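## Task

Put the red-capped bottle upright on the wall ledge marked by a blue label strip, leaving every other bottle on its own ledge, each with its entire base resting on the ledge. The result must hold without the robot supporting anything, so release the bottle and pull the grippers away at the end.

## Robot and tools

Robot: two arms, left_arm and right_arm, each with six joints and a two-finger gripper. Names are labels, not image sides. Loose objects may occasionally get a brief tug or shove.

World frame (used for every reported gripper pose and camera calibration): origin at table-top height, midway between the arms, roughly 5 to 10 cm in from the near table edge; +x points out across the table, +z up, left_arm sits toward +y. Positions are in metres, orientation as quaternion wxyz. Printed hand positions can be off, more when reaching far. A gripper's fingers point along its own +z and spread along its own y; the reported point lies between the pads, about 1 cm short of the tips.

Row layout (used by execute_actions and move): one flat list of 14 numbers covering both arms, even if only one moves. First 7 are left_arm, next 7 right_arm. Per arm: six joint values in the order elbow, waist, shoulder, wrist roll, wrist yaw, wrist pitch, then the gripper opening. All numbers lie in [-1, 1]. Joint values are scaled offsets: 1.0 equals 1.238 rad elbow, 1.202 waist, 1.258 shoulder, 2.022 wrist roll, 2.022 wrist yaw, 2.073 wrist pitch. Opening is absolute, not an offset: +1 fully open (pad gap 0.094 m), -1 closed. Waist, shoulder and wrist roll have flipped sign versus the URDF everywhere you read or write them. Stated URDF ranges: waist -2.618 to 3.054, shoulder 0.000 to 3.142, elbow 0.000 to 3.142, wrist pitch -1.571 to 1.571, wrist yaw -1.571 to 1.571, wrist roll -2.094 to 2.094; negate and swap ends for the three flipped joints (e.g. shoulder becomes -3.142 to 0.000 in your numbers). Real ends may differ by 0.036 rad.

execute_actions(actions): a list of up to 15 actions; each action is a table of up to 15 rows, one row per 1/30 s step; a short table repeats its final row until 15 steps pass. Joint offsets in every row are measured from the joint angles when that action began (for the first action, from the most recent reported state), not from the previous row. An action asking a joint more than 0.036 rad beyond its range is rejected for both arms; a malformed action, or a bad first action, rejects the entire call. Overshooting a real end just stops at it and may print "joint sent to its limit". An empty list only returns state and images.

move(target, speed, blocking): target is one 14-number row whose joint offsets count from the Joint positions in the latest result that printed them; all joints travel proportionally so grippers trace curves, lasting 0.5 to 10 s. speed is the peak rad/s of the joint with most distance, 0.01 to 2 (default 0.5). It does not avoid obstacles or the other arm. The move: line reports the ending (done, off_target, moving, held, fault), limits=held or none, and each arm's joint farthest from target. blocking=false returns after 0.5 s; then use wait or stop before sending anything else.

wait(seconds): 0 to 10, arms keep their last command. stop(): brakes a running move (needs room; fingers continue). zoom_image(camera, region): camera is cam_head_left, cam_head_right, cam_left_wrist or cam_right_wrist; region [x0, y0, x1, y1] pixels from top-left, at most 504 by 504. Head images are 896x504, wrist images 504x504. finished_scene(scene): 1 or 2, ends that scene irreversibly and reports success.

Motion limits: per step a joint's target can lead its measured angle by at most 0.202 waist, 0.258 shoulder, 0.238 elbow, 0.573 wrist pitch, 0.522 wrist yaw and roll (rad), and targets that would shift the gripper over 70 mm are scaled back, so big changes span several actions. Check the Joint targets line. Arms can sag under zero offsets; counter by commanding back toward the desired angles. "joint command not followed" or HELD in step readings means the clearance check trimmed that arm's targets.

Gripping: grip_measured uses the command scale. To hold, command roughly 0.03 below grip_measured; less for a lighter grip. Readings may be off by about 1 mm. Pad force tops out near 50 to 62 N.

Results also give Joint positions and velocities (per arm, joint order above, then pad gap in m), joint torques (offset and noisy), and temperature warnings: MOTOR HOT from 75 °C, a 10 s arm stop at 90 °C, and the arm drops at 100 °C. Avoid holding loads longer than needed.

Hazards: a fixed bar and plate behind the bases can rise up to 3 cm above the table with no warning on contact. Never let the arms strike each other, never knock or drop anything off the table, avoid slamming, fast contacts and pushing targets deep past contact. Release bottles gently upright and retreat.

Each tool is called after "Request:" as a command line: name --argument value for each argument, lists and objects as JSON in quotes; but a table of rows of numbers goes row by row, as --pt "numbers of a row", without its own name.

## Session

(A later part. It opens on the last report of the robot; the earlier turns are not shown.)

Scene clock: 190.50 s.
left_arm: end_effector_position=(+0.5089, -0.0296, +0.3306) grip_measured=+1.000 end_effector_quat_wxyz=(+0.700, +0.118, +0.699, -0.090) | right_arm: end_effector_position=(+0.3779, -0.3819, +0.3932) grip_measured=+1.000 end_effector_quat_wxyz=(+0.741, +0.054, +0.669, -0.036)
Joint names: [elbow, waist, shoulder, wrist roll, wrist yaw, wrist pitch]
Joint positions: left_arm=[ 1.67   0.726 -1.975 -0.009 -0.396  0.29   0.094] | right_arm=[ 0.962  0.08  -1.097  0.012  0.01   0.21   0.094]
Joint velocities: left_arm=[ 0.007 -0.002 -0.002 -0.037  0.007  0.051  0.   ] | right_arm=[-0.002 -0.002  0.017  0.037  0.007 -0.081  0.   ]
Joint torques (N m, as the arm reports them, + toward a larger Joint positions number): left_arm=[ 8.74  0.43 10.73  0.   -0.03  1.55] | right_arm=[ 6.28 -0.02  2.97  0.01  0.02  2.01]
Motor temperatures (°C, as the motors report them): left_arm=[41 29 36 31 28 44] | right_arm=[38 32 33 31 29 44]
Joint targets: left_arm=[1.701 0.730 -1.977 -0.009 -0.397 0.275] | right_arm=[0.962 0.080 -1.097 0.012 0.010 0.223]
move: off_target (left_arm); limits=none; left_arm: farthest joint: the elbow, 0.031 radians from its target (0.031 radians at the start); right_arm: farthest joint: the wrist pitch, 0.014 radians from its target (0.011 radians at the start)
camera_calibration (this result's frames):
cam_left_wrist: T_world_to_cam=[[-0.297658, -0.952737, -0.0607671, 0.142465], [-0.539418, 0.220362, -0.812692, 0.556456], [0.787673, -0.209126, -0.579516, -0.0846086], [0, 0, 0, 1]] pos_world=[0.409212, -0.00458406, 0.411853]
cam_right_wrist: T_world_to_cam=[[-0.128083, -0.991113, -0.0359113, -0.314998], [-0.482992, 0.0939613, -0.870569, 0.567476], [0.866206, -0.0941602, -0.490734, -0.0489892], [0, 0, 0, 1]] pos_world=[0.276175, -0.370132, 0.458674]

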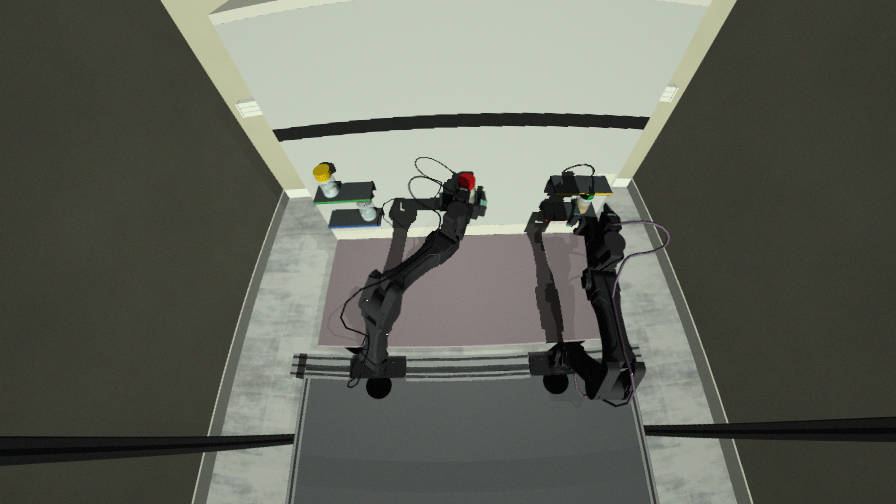

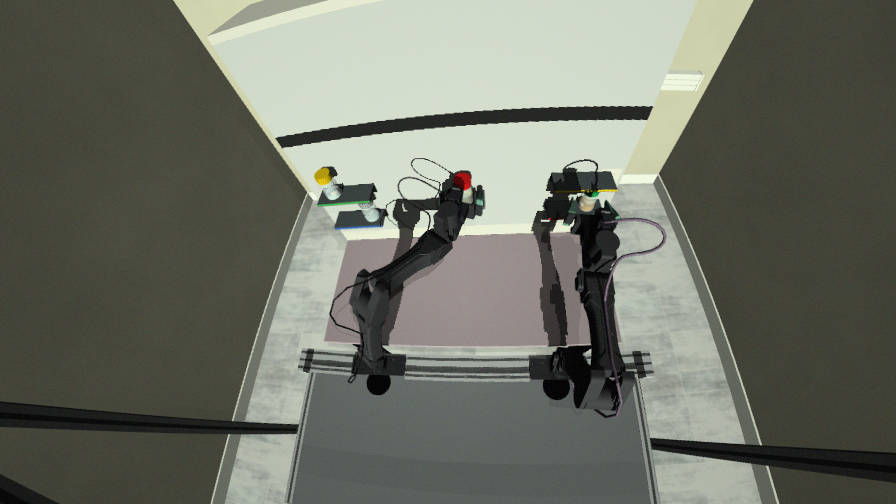

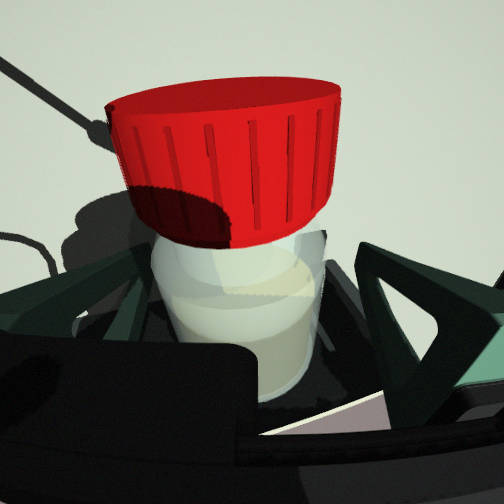

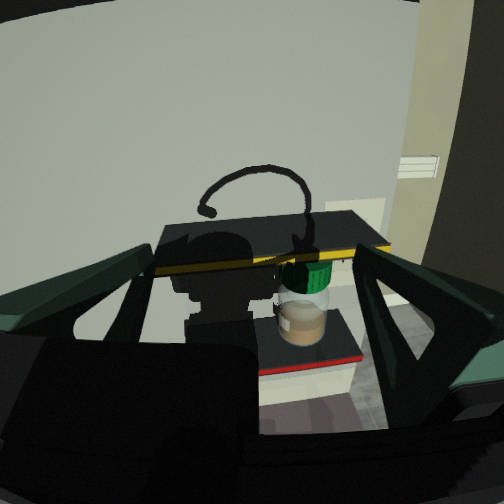

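Request:
move --target '[0.025,-0.019,0,0,0,0.006,1, 0,0,0,0,0,0.005,1]' --speed 0.05

Request:
execute_actions --actions '[[[0.025,0,0,0,0,0.008,0.55, 0,0,0,0,0,0.005,1]],[[0,0,0,0,0,0,0.3, 0,0,0,0,0,0,1]],[[0,0,0,0,0,0,0.12, 0,0,0,0,0,0,1]]]'

Scene clock: 198.10 s.
left_arm: end_effector_position=(+0.5114, -0.0257, +0.3307) grip_measured=+1.000 end_effector_quat_wxyz=(+0.700, +0.116, +0.699, -0.088) | right_arm: end_effector_position=(+0.3779, -0.3819, +0.3924) grip_measured=+1.000 end_effector_quat_wxyz=(+0.740, +0.054, +0.670, -0.036)
Joint names: [elbow, waist, shoulder, wrist roll, wrist yaw, wrist pitch]
Joint positions: left_arm=[ 1.67   0.718 -1.975 -0.009 -0.396  0.29   0.094] | right_arm=[ 0.962  0.08  -1.097  0.012  0.01   0.206  0.094]
Joint velocities: left_arm=[-0.022  0.002 -0.007 -0.037 -0.022  0.007  0.   ] | right_arm=[-0.012  0.017 -0.002  0.037 -0.066  0.081  0.   ]
Joint torques (N m, as the arm reports them, + toward a larger Joint positions number): left_arm=[ 8.79 -1.32 10.84  0.   -0.03  1.81] | right_arm=[6.27 0.01 2.94 0.   0.02 2.  ]
Motor temperatures (°C, as the motors report them): left_arm=[41 29 38 31 28 44] | right_arm=[38 32 33 31 29 44]
Joint targets: left_arm=[1.701 0.703 -1.975 -0.009 -0.396 0.302] | right_arm=[0.962 0.080 -1.097 0.012 0.010 0.220]
move: off_target (left_arm); limits=none; left_arm: farthest joint: the elbow, 0.031 radians from its target (0.031 radians at the start); right_arm: farthest joint: the wrist pitch, 0.014 radians from its target (0.011 radians at the start)
camera_calibration (this result's frames):
cam_left_wrist: T_world_to_cam=[[-0.290374, -0.954987, -0.0606898, 0.143168], [-0.540959, 0.216138, -0.812802, 0.557778], [0.789333, -0.203186, -0.57937, -0.0864672], [0, 0, 0, 1]] pos_world=[0.411559, -0.00140247, 0.411955]
cam_right_wrist: T_world_to_cam=[[-0.128061, -0.991117, -0.0358698, -0.315018], [-0.485639, 0.0942014, -0.869069, 0.567358], [0.864728, -0.0938739, -0.493389, -0.047715], [0, 0, 0, 1]] pos_world=[0.27645, -0.370145, 0.458232]

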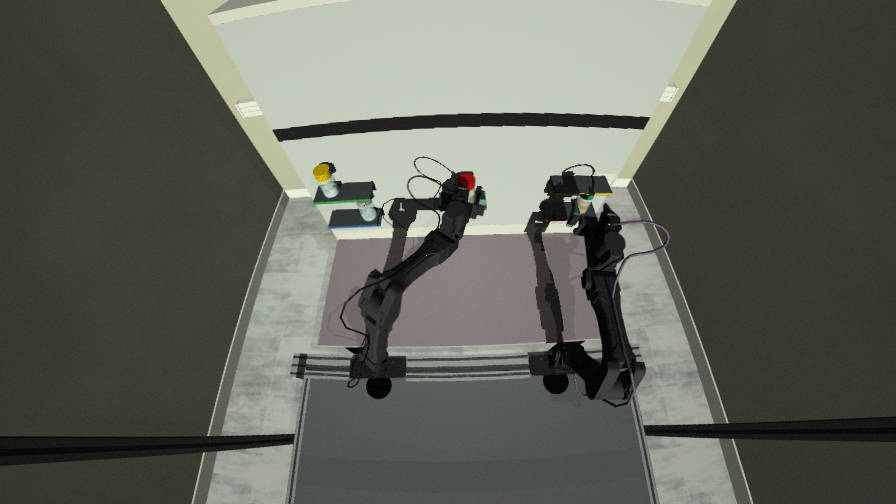

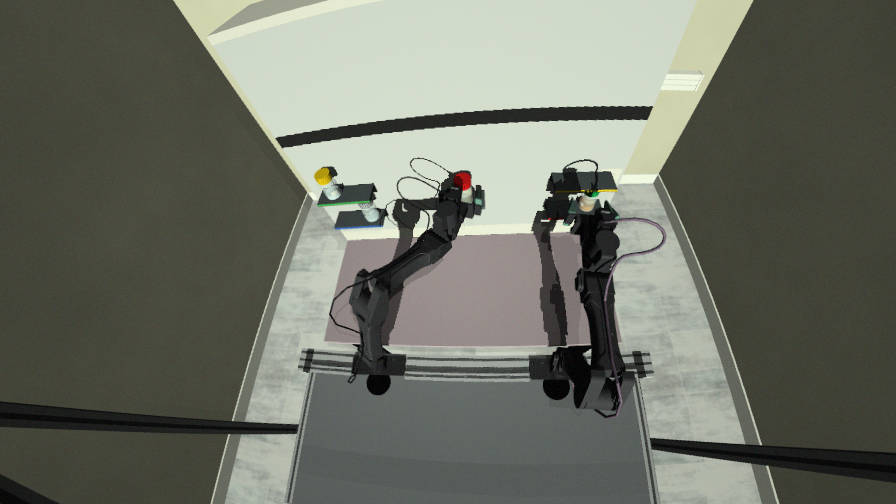

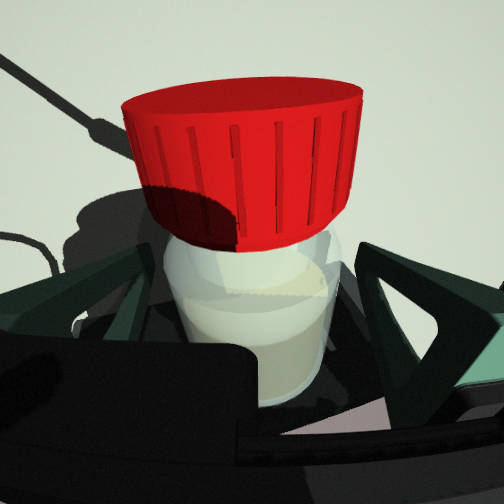

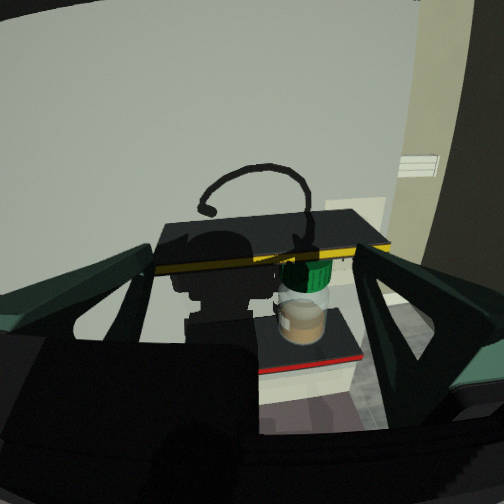

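Scene clock: 199.60 s.
left_arm: end_effector_position=(+0.5114, -0.0259, +0.3312) grip_measured=+0.162 end_effector_quat_wxyz=(+0.701, +0.115, +0.698, -0.089) | right_arm: end_effector_position=(+0.3783, -0.3817, +0.3892) grip_measured=+1.000 end_effector_quat_wxyz=(+0.735, +0.054, +0.675, -0.035)
Joint names: [elbow, waist, shoulder, wrist roll, wrist yaw, wrist pitch]
Joint positions: left_arm=[ 1.67   0.718 -1.975 -0.009 -0.395  0.292  0.055] | right_arm=[ 0.962  0.08  -1.097  0.012  0.01   0.194  0.094]
Joint velocities: left_arm=[-0.007 -0.007 -0.007  0.022 -0.037 -0.007  0.001] | right_arm=[-0.017  0.002 -0.022  0.051  0.007  0.051  0.   ]
Joint torques (N m, as the arm reports them, + toward a larger Joint positions number): left_arm=[ 6.67  0.   10.85  0.   -0.03  1.69] | right_arm=[ 6.3  -0.02  2.9  -0.01  0.03  1.93]
Motor temperatures (°C, as the motors report them): left_arm=[41 29 38 31 28 44] | right_arm=[38 32 33 31 29 44]
Joint targets: left_arm=[1.670 0.718 -1.975 -0.009 -0.396 0.292] | right_arm=[0.962 0.080 -1.097 0.012 0.010 0.200]
Step readings (joint positions; steps 1 to 15: 1st action; 16 to 30: 2nd action; 31 to 45: 3rd action):
0: left_arm=[1.670 0.718 -1.975 -0.009 -0.396 0.290] | right_arm=[0.962 0.080 -1.097 0.012 0.010 0.206]
1: left_arm=[1.670 0.718 -1.975 -0.009 -0.396 0.290] | right_arm=[0.962 0.080 -1.097 0.012 0.010 0.206]
2: left_arm=[1.670 0.718 -1.975 -0.009 -0.396 0.291] | right_arm=[0.962 0.080 -1.097 0.012 0.010 0.206]
4: left_arm=[1.670 0.718 -1.975 -0.009 -0.396 0.291] | right_arm=[0.962 0.080 -1.097 0.012 0.010 0.206]
8: left_arm=[1.670 0.718 -1.975 -0.009 -0.396 0.292] | right_arm=[0.962 0.080 -1.097 0.012 0.010 0.206]
15: left_arm=[1.670 0.718 -1.975 -0.009 -0.396 0.292] | right_arm=[0.962 0.080 -1.097 0.012 0.010 0.206]
16: left_arm=[1.670 0.718 -1.975 -0.009 -0.396 0.292] | right_arm=[0.962 0.080 -1.097 0.012 0.010 0.206]
17: left_arm=[1.670 0.718 -1.975 -0.009 -0.396 0.292] | right_arm=[0.962 0.080 -1.097 0.012 0.010 0.205]
19: left_arm=[1.670 0.718 -1.975 -0.009 -0.396 0.292] | right_arm=[0.962 0.080 -1.097 0.012 0.010 0.203]
23: left_arm=[1.670 0.718 -1.975 -0.009 -0.396 0.292] | right_arm=[0.962 0.080 -1.097 0.012 0.010 0.201]
30: left_arm=[1.670 0.718 -1.975 -0.009 -0.396 0.292] | right_arm=[0.962 0.080 -1.097 0.012 0.010 0.200]
31: left_arm=[1.670 0.718 -1.975 -0.009 -0.395 0.292] | right_arm=[0.962 0.080 -1.097 0.012 0.010 0.199]
32: left_arm=[1.670 0.718 -1.975 -0.009 -0.395 0.292] | right_arm=[0.962 0.080 -1.097 0.012 0.010 0.198]
34: left_arm=[1.670 0.718 -1.975 -0.009 -0.395 0.292] | right_arm=[0.962 0.080 -1.097 0.012 0.010 0.196]
38: left_arm=[1.670 0.718 -1.975 -0.009 -0.395 0.292] | right_arm=[0.962 0.080 -1.097 0.012 0.010 0.194]
45: Joint positions above
camera_calibration (this result's frames):
cam_left_wrist: T_world_to_cam=[[-0.291424, -0.954746, -0.059439, 0.14311], [-0.539374, 0.215318, -0.814072, 0.557811], [0.79003, -0.20518, -0.577714, -0.0871115], [0, 0, 0, 1]] pos_world=[0.411395, -0.00134701, 0.41228]
cam_right_wrist: T_world_to_cam=[[-0.127965, -0.991136, -0.0356943, -0.315102], [-0.496838, 0.0952121, -0.862605, 0.566814], [0.858357, -0.0926493, -0.504618, -0.0423037], [0, 0, 0, 1]] pos_world=[0.277604, -0.370196, 0.456342]

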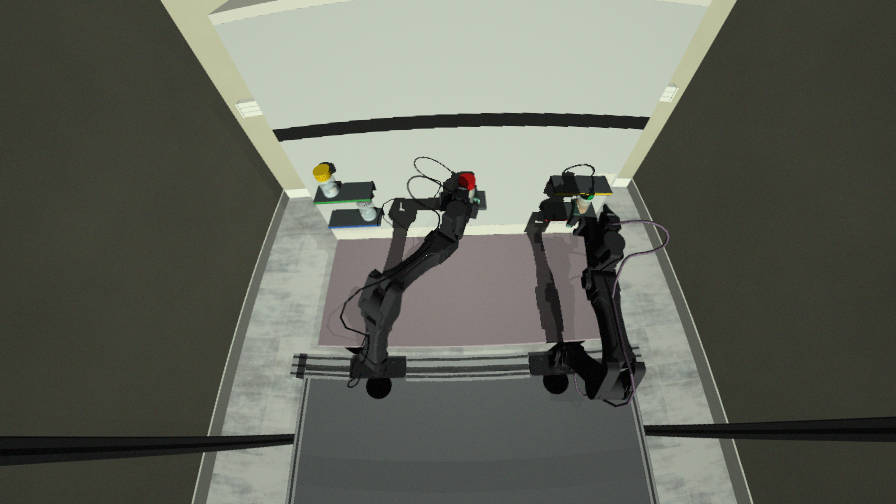

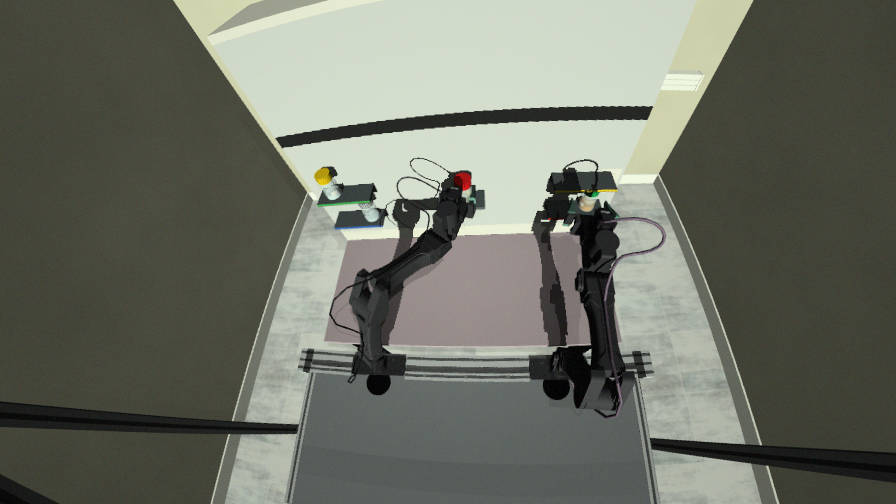

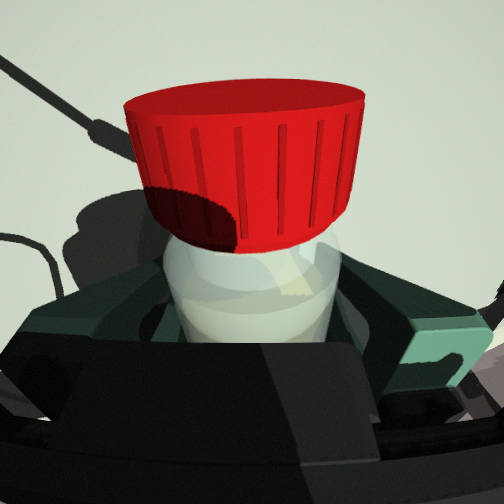

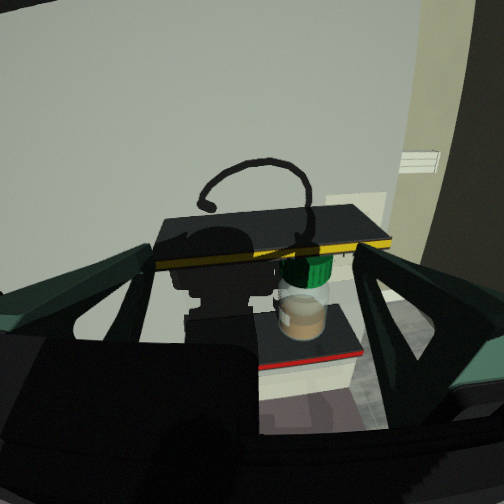

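Request:
move --target '[0.06,0,0.06,0,0,0.0,0.12, 0,0,0,0,0,0.008,1]' --speed 0.15

Request:
zoom_image --camera "cam_head_left" --region '[300,150,400,240]'

Scene clock: 205.37 s.
left_arm: end_effector_position=(+0.5035, -0.0206, +0.3632) grip_measured=+0.162 end_effector_quat_wxyz=(+0.713, +0.108, +0.686, -0.096) | right_arm: end_effector_position=(+0.3783, -0.3817, +0.3886) grip_measured=+1.000 end_effector_quat_wxyz=(+0.734, +0.054, +0.676, -0.035)
Joint names: [elbow, waist, shoulder, wrist roll, wrist yaw, wrist pitch]
Joint positions: left_arm=[ 1.703  0.718 -1.935 -0.009 -0.395  0.259  0.055] | right_arm=[ 0.962  0.08  -1.097  0.012  0.01   0.191  0.094]
Joint velocities: left_arm=[-0.007  0.007  0.002 -0.007 -0.007 -0.007 -0.001] | right_arm=[ 0.002 -0.012  0.012  0.007  0.007 -0.037  0.   ]
Joint torques (N m, as the arm reports them, + toward a larger Joint positions number): left_arm=[ 9.49  0.02 13.28  0.   -0.01  1.99] | right_arm=[ 6.27 -0.05  2.89 -0.01  0.03  2.07]
Motor temperatures (°C, as the motors report them): left_arm=[41 29 39 31 28 44] | right_arm=[38 32 33 31 29 44]
Joint targets: left_arm=[1.744 0.718 -1.900 -0.009 -0.395 0.292] | right_arm=[0.962 0.080 -1.097 0.012 0.010 0.210]
move: off_target (left_arm); limits=none; left_arm: farthest joint: the elbow, 0.041 radians from its target (0.075 radians at the start); right_arm: farthest joint: the wrist pitch, 0.020 radians from its target (0.017 radians at the start)
camera_calibration (this result's frames):
cam_left_wrist: T_world_to_cam=[[-0.290809, -0.955756, -0.0442687, 0.141973], [-0.513577, 0.19497, -0.835598, 0.572858], [0.80726, -0.220265, -0.547554, -0.0813087], [0, 0, 0, 1]] pos_world=[0.401131, 0.00609176, 0.440443]
cam_right_wrist: T_world_to_cam=[[-0.127945, -0.99114, -0.0356584, -0.315119], [-0.499133, 0.0954182, -0.861256, 0.566693], [0.857028, -0.0923955, -0.506919, -0.0411905], [0, 0, 0, 1]] pos_world=[0.277838, -0.370206, 0.455951]

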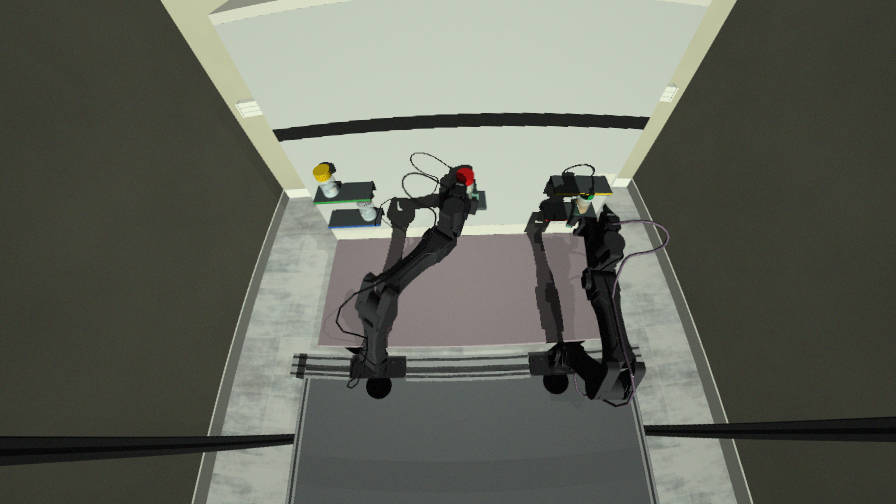

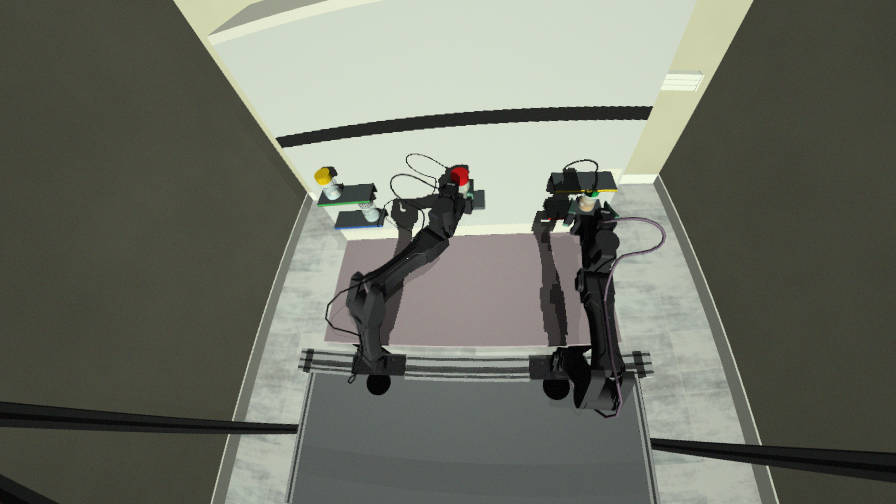

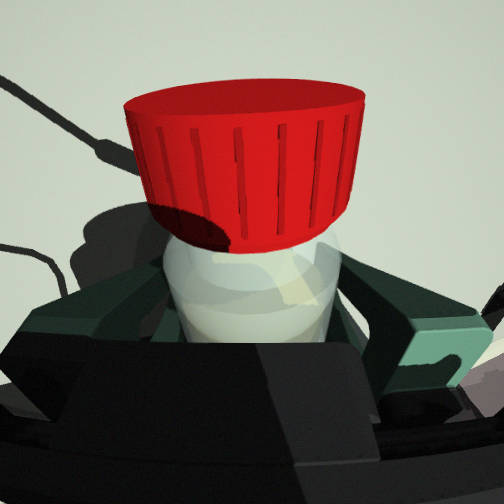

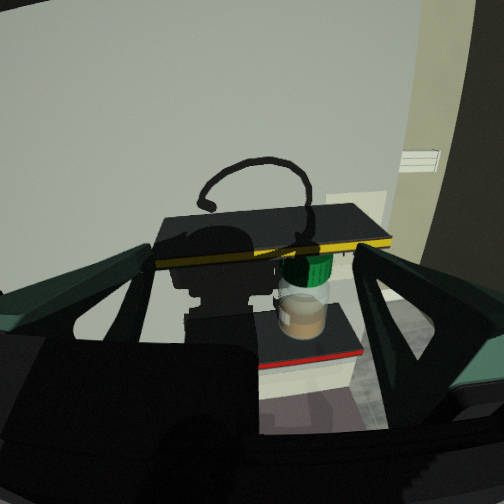

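Region (300, 150, 400, 240) of cam_head_left's 896x504 image, scaled by 5.040, with more detail than that image has; it fills the top 454 rows of this view, and the rest is white.

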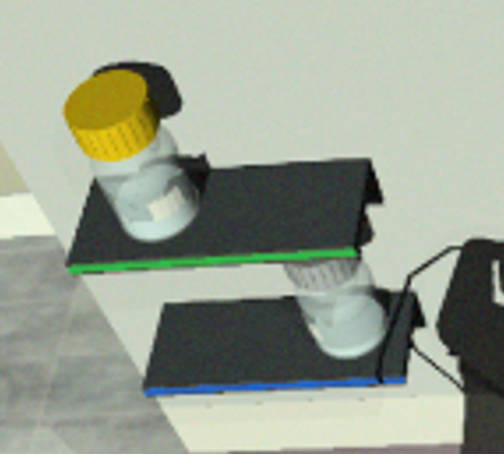

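Request:
move --target '[-0.71,-0.265,0.724,0,0.197,0.0,0.12, 0,0,0,0,0,0.01,1]' --speed 0.6

Scene clock: 240.53 s.
left_arm: end_effector_position=(+0.3578, +0.1632, +0.3382) grip_measured=+0.162 end_effector_quat_wxyz=(+0.695, +0.144, +0.694, -0.120) | right_arm: end_effector_position=(+0.3784, -0.3817, +0.3877) grip_measured=+1.000 end_effector_quat_wxyz=(+0.733, +0.054, +0.677, -0.035)
Joint names: [elbow, waist, shoulder, wrist roll, wrist yaw, wrist pitch]
Joint positions: left_arm=[ 0.824  0.412 -1.054 -0.009 -0.003  0.217  0.055] | right_arm=[ 0.962  0.08  -1.097  0.012  0.01   0.187  0.094]
Joint velocities: left_arm=[ 0.007  0.007  0.012 -0.007 -0.007  0.081 -0.   ] | right_arm=[-0.007  0.022  0.002  0.051  0.095  0.037  0.   ]
Joint torques (N m, as the arm reports them, + toward a larger Joint positions number): left_arm=[ 6.69 -1.13  5.27 -0.01  0.03  2.13] | right_arm=[ 6.25 -0.02  2.87  0.01  0.04  2.14]
Motor temperatures (°C, as the motors report them): left_arm=[43 29 44 31 28 46] | right_arm=[38 32 32 31 29 44]
Joint targets: left_arm=[0.824 0.399 -1.024 -0.009 0.003 0.259] | right_arm=[0.962 0.080 -1.097 0.012 0.010 0.211]
move: off_target (left_arm, right_arm); limits=none; left_arm: farthest joint: the wrist pitch, 0.042 radians from its target (0.000 radians at the start); right_arm: farthest joint: the wrist pitch, 0.024 radians from its target (0.021 radians at the start)
camera_calibration (this result's frames):
cam_left_wrist: T_world_to_cam=[[-0.372765, -0.926307, -0.0547938, 0.30218], [-0.522286, 0.258254, -0.812725, 0.426336], [0.766984, -0.274338, -0.580065, 0.0973853], [0, 0, 0, 1]] pos_world=[0.260618, 0.196525, 0.419541]
cam_right_wrist: T_world_to_cam=[[-0.12792, -0.991145, -0.0356122, -0.315141], [-0.502079, 0.0956822, -0.859512, 0.566533], [0.855309, -0.0920684, -0.509873, -0.0397598], [0, 0, 0, 1]] pos_world=[0.278138, -0.370218, 0.455447]

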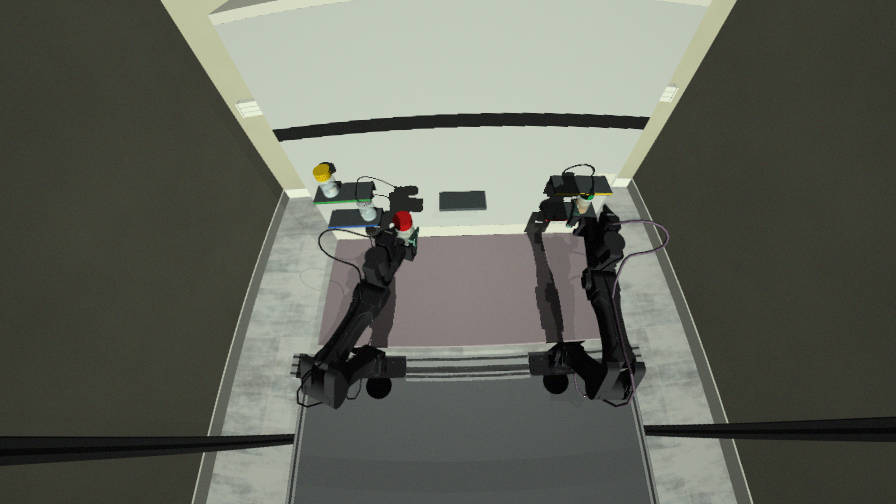

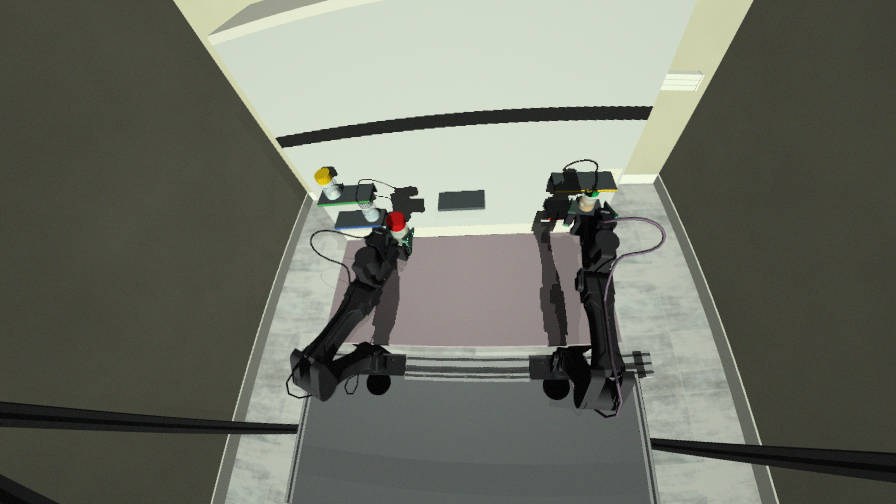

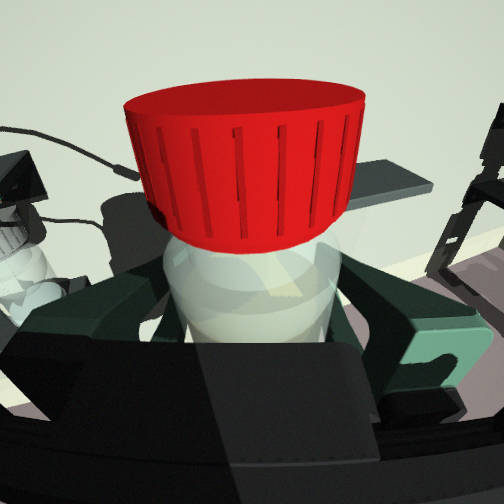

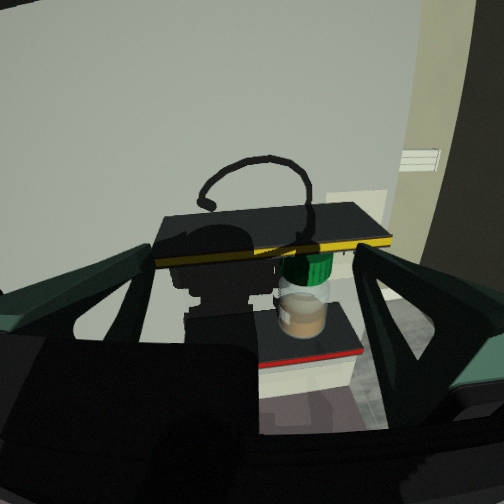

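Request:
move --target '[-0.098,-0.538,-0.076,0,0,0.137,0.12, 0,0,0,0,0,0.01,1]' --speed 0.6

Scene clock: 247.57 s.
left_arm: end_effector_position=(+0.3884, +0.4137, +0.3013) grip_measured=+0.162 end_effector_quat_wxyz=(+0.704, -0.085, +0.698, +0.102) | right_arm: end_effector_position=(+0.3784, -0.3817, +0.3870) grip_measured=+1.000 end_effector_quat_wxyz=(+0.732, +0.054, +0.678, -0.035)
Joint names: [elbow, waist, shoulder, wrist roll, wrist yaw, wrist pitch]
Joint positions: left_arm=[ 0.702 -0.227 -1.15  -0.009 -0.005  0.437  0.055] | right_arm=[ 0.962  0.08  -1.097  0.012  0.01   0.184  0.094]
Joint velocities: left_arm=[-0.002  0.002 -0.007  0.022  0.022  0.022 -0.001] | right_arm=[-0.002 -0.007 -0.002 -0.037 -0.007  0.022  0.   ]
Joint torques (N m, as the arm reports them, + toward a larger Joint positions number): left_arm=[ 6.66 -0.66  3.51 -0.01  0.01  2.3 ] | right_arm=[6.28 0.   2.94 0.01 0.02 2.14]
Motor temperatures (°C, as the motors report them): left_arm=[42 29 40 31 28 47] | right_arm=[38 32 32 31 29 45]
Joint targets: left_arm=[0.703 -0.235 -1.150 -0.009 -0.003 0.501] | right_arm=[0.962 0.080 -1.097 0.012 0.010 0.208]
move: off_target (left_arm, right_arm); limits=none; left_arm: farthest joint: the wrist pitch, 0.064 radians from its target (0.284 radians at the start); right_arm: farthest joint: the wrist pitch, 0.023 radians from its target (0.020 radians at the start)
camera_calibration (this result's frames):
cam_left_wrist: T_world_to_cam=[[0.256063, -0.965609, -0.0450762, 0.31272], [-0.558211, -0.109636, -0.822424, 0.516761], [0.789197, 0.235754, -0.567087, -0.102351], [0, 0, 0, 1]] pos_world=[0.289161, 0.38275, 0.381051]
cam_right_wrist: T_world_to_cam=[[-0.127897, -0.991149, -0.0355713, -0.315161], [-0.504693, 0.0959159, -0.857954, 0.566387], [0.853773, -0.0917769, -0.512493, -0.0384885], [0, 0, 0, 1]] pos_world=[0.278404, -0.370229, 0.454998]

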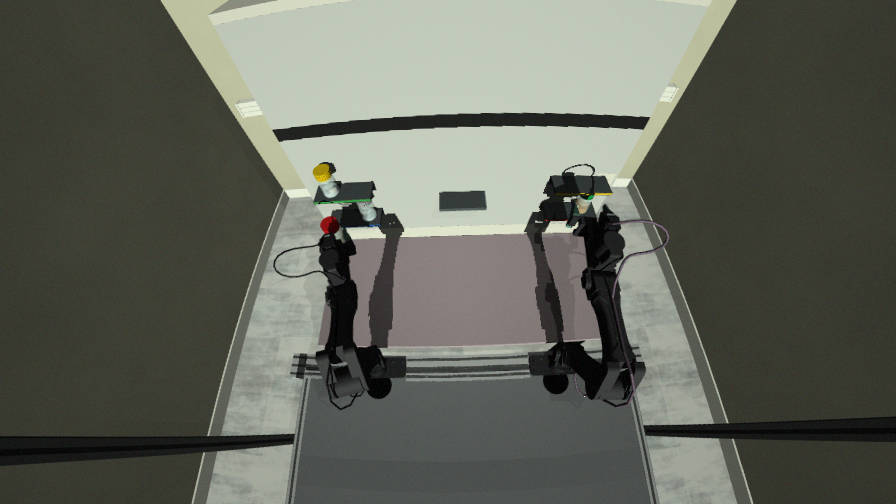

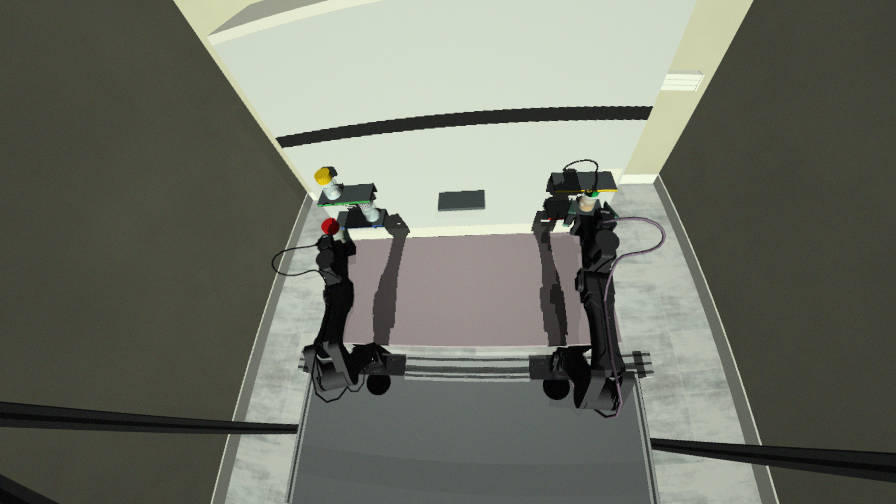

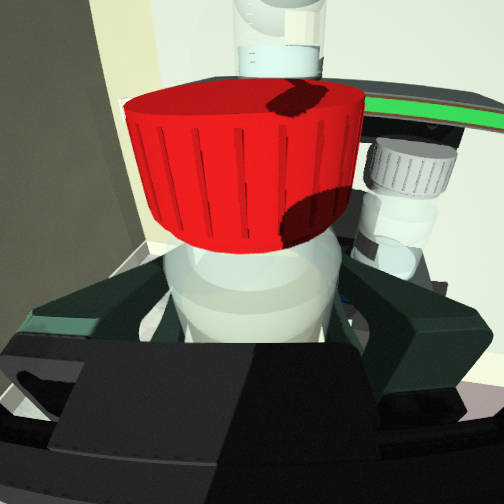

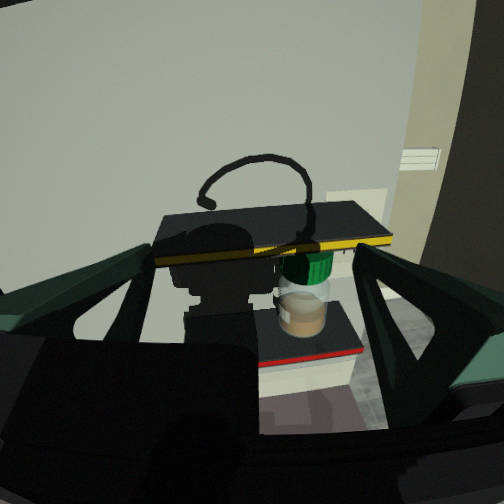

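Request:
move --target '[0.072,0,-0.11,0,0,0.074,0.12, 0,0,0,0,0,0.012,1]' --speed 0.25

Scene clock: 283.97 s.
left_arm: end_effector_position=(+0.4158, +0.4211, +0.2910) grip_measured=+0.162 end_effector_quat_wxyz=(+0.703, -0.085, +0.699, +0.102) | right_arm: end_effector_position=(+0.3784, -0.3817, +0.3872) grip_measured=+1.000 end_effector_quat_wxyz=(+0.733, +0.054, +0.678, -0.035)
Joint names: [elbow, waist, shoulder, wrist roll, wrist yaw, wrist pitch]
Joint positions: left_arm=[ 0.747 -0.227 -1.287 -0.009 -0.005  0.527  0.055] | right_arm=[ 0.962  0.08  -1.097  0.012  0.01   0.185  0.094]
Joint velocities: left_arm=[-0.002 -0.007 -0.012 -0.051 -0.007 -0.037 -0.002] | right_arm=[-0.012  0.017  0.012 -0.007 -0.022 -0.007  0.   ]
Joint torques (N m, as the arm reports them, + toward a larger Joint positions number): left_arm=[ 9.62  0.01  4.49  0.   -0.01  2.32] | right_arm=[6.29 0.04 2.91 0.   0.03 2.15]
Motor temperatures (°C, as the motors report them): left_arm=[41 29 35 31 28 50] | right_arm=[38 32 32 31 29 45]
Joint targets: left_arm=[0.792 -0.227 -1.288 -0.009 -0.005 0.591] | right_arm=[0.962 0.080 -1.097 0.012 0.010 0.209]
move: off_target (left_arm, right_arm); limits=none; left_arm: farthest joint: the wrist pitch, 0.063 radians from its target (0.153 radians at the start); right_arm: farthest joint: the wrist pitch, 0.024 radians from its target (0.025 radians at the start)
camera_calibration (this result's frames):
cam_left_wrist: T_world_to_cam=[[0.255974, -0.965632, -0.045072, 0.31249], [-0.560628, -0.110307, -0.820688, 0.525093], [0.787511, 0.235343, -0.569596, -0.12995], [0, 0, 0, 1]] pos_world=[0.316729, 0.390255, 0.371003]
cam_right_wrist: T_world_to_cam=[[-0.127902, -0.991148, -0.0355815, -0.315156], [-0.50404, 0.0958576, -0.858345, 0.566424], [0.854158, -0.0918499, -0.511838, -0.0388062], [0, 0, 0, 1]] pos_world=[0.278338, -0.370227, 0.455111]

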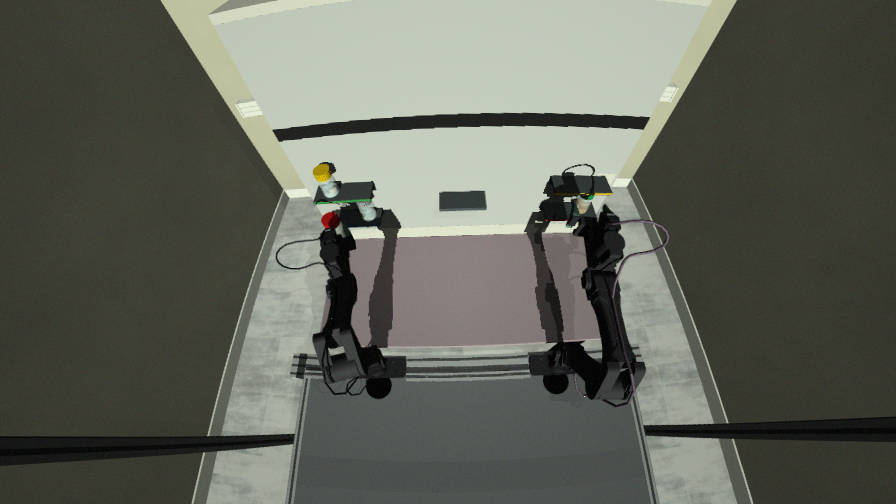

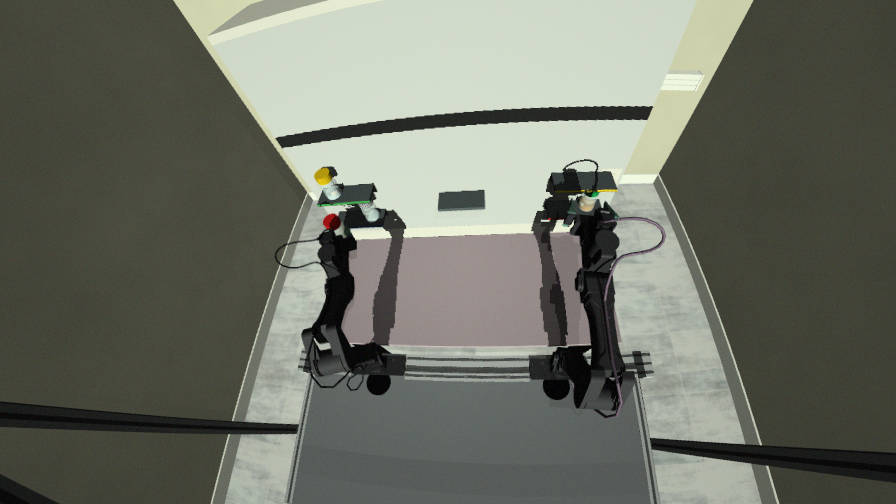

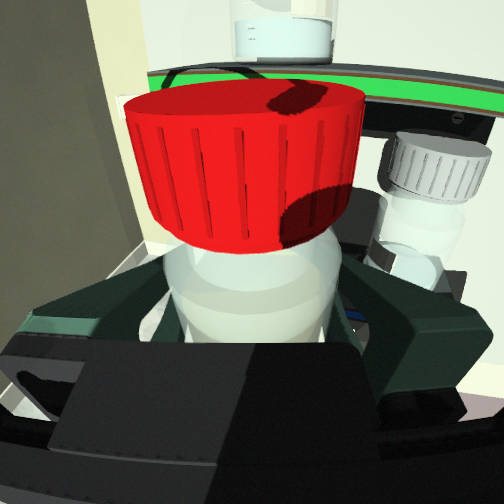

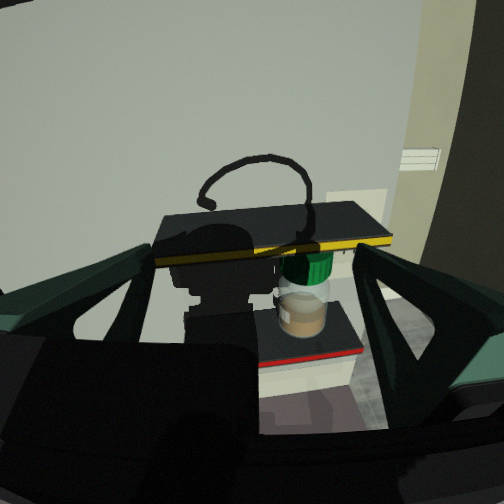

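Request:
move --target '[-0.047,0,0,0,0,0.057,0.12, 0,0,0,0,0,0.012,1]' --speed 0.15

Scene clock: 316.33 s.
left_arm: end_effector_position=(+0.4115, +0.4202, +0.2768) grip_measured=+0.162 end_effector_quat_wxyz=(+0.702, -0.085, +0.700, +0.102) | right_arm: end_effector_position=(+0.3784, -0.3817, +0.3873) grip_measured=+1.000 end_effector_quat_wxyz=(+0.733, +0.054, +0.677, -0.035)
Joint names: [elbow, waist, shoulder, wrist roll, wrist yaw, wrist pitch]
Joint positions: left_arm=[ 0.69  -0.227 -1.287 -0.009 -0.005  0.582  0.055] | right_arm=[ 0.962  0.08  -1.097  0.012  0.01   0.186  0.094]
Joint velocities: left_arm=[-0.007 -0.022 -0.002 -0.037 -0.051  0.007 -0.001] | right_arm=[ 0.007  0.027 -0.007 -0.081  0.022 -0.037  0.   ]
Joint torques (N m, as the arm reports them, + toward a larger Joint positions number): left_arm=[ 6.35 -0.01  4.47 -0.01 -0.01  2.3 ] | right_arm=[6.28 0.01 2.92 0.   0.02 2.12]
Motor temperatures (°C, as the motors report them): left_arm=[44 29 35 31 28 52] | right_arm=[38 32 32 31 29 45]
Joint targets: left_arm=[0.688 -0.227 -1.287 -0.009 -0.005 0.646] | right_arm=[0.962 0.080 -1.097 0.012 0.010 0.210]
move: off_target (left_arm, right_arm); limits=none; left_arm: farthest joint: the wrist pitch, 0.063 radians from its target (0.117 radians at the start); right_arm: farthest joint: the wrist pitch, 0.024 radians from its target (0.025 radians at the start)
camera_calibration (this result's frames):
cam_left_wrist: T_world_to_cam=[[0.255918, -0.965647, -0.0450692, 0.312086], [-0.562136, -0.110726, -0.819599, 0.511508], [0.786453, 0.235085, -0.571162, -0.13347], [0, 0, 0, 1]] pos_world=[0.312637, 0.389379, 0.357064]
cam_right_wrist: T_world_to_cam=[[-0.127908, -0.991147, -0.0355917, -0.315151], [-0.503386, 0.0957992, -0.858734, 0.566461], [0.854542, -0.0919228, -0.511183, -0.0391241], [0, 0, 0, 1]] pos_world=[0.278271, -0.370224, 0.455223]

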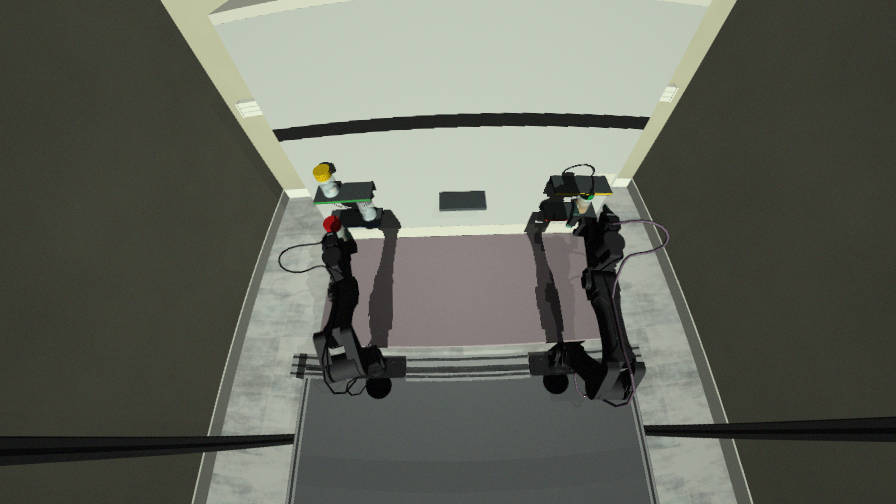

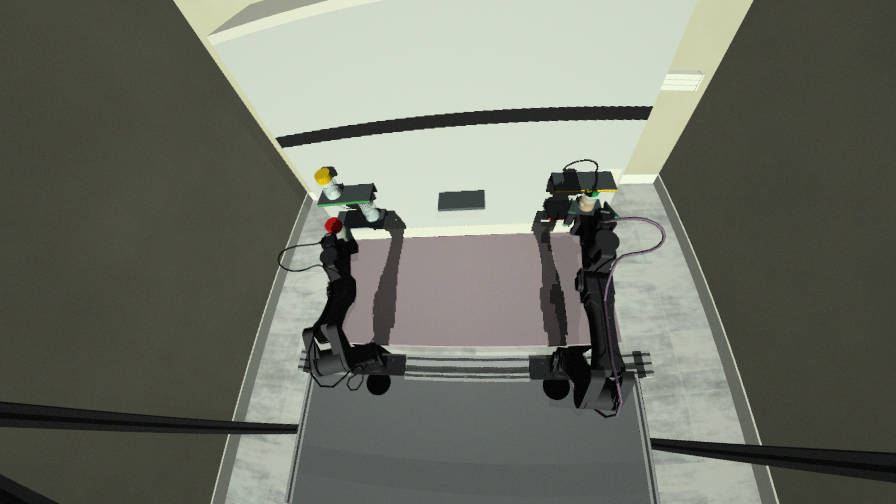

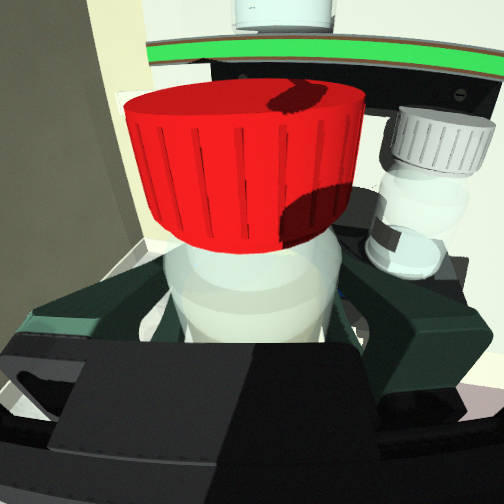

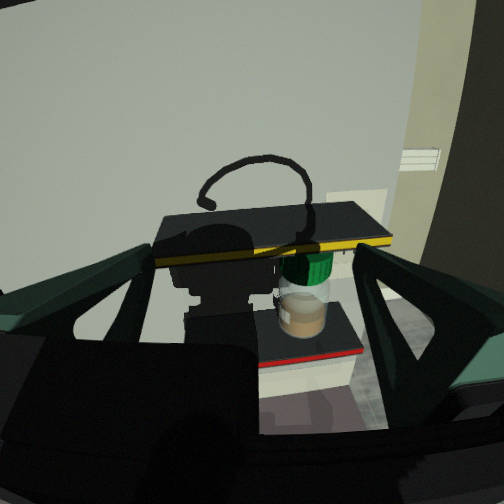

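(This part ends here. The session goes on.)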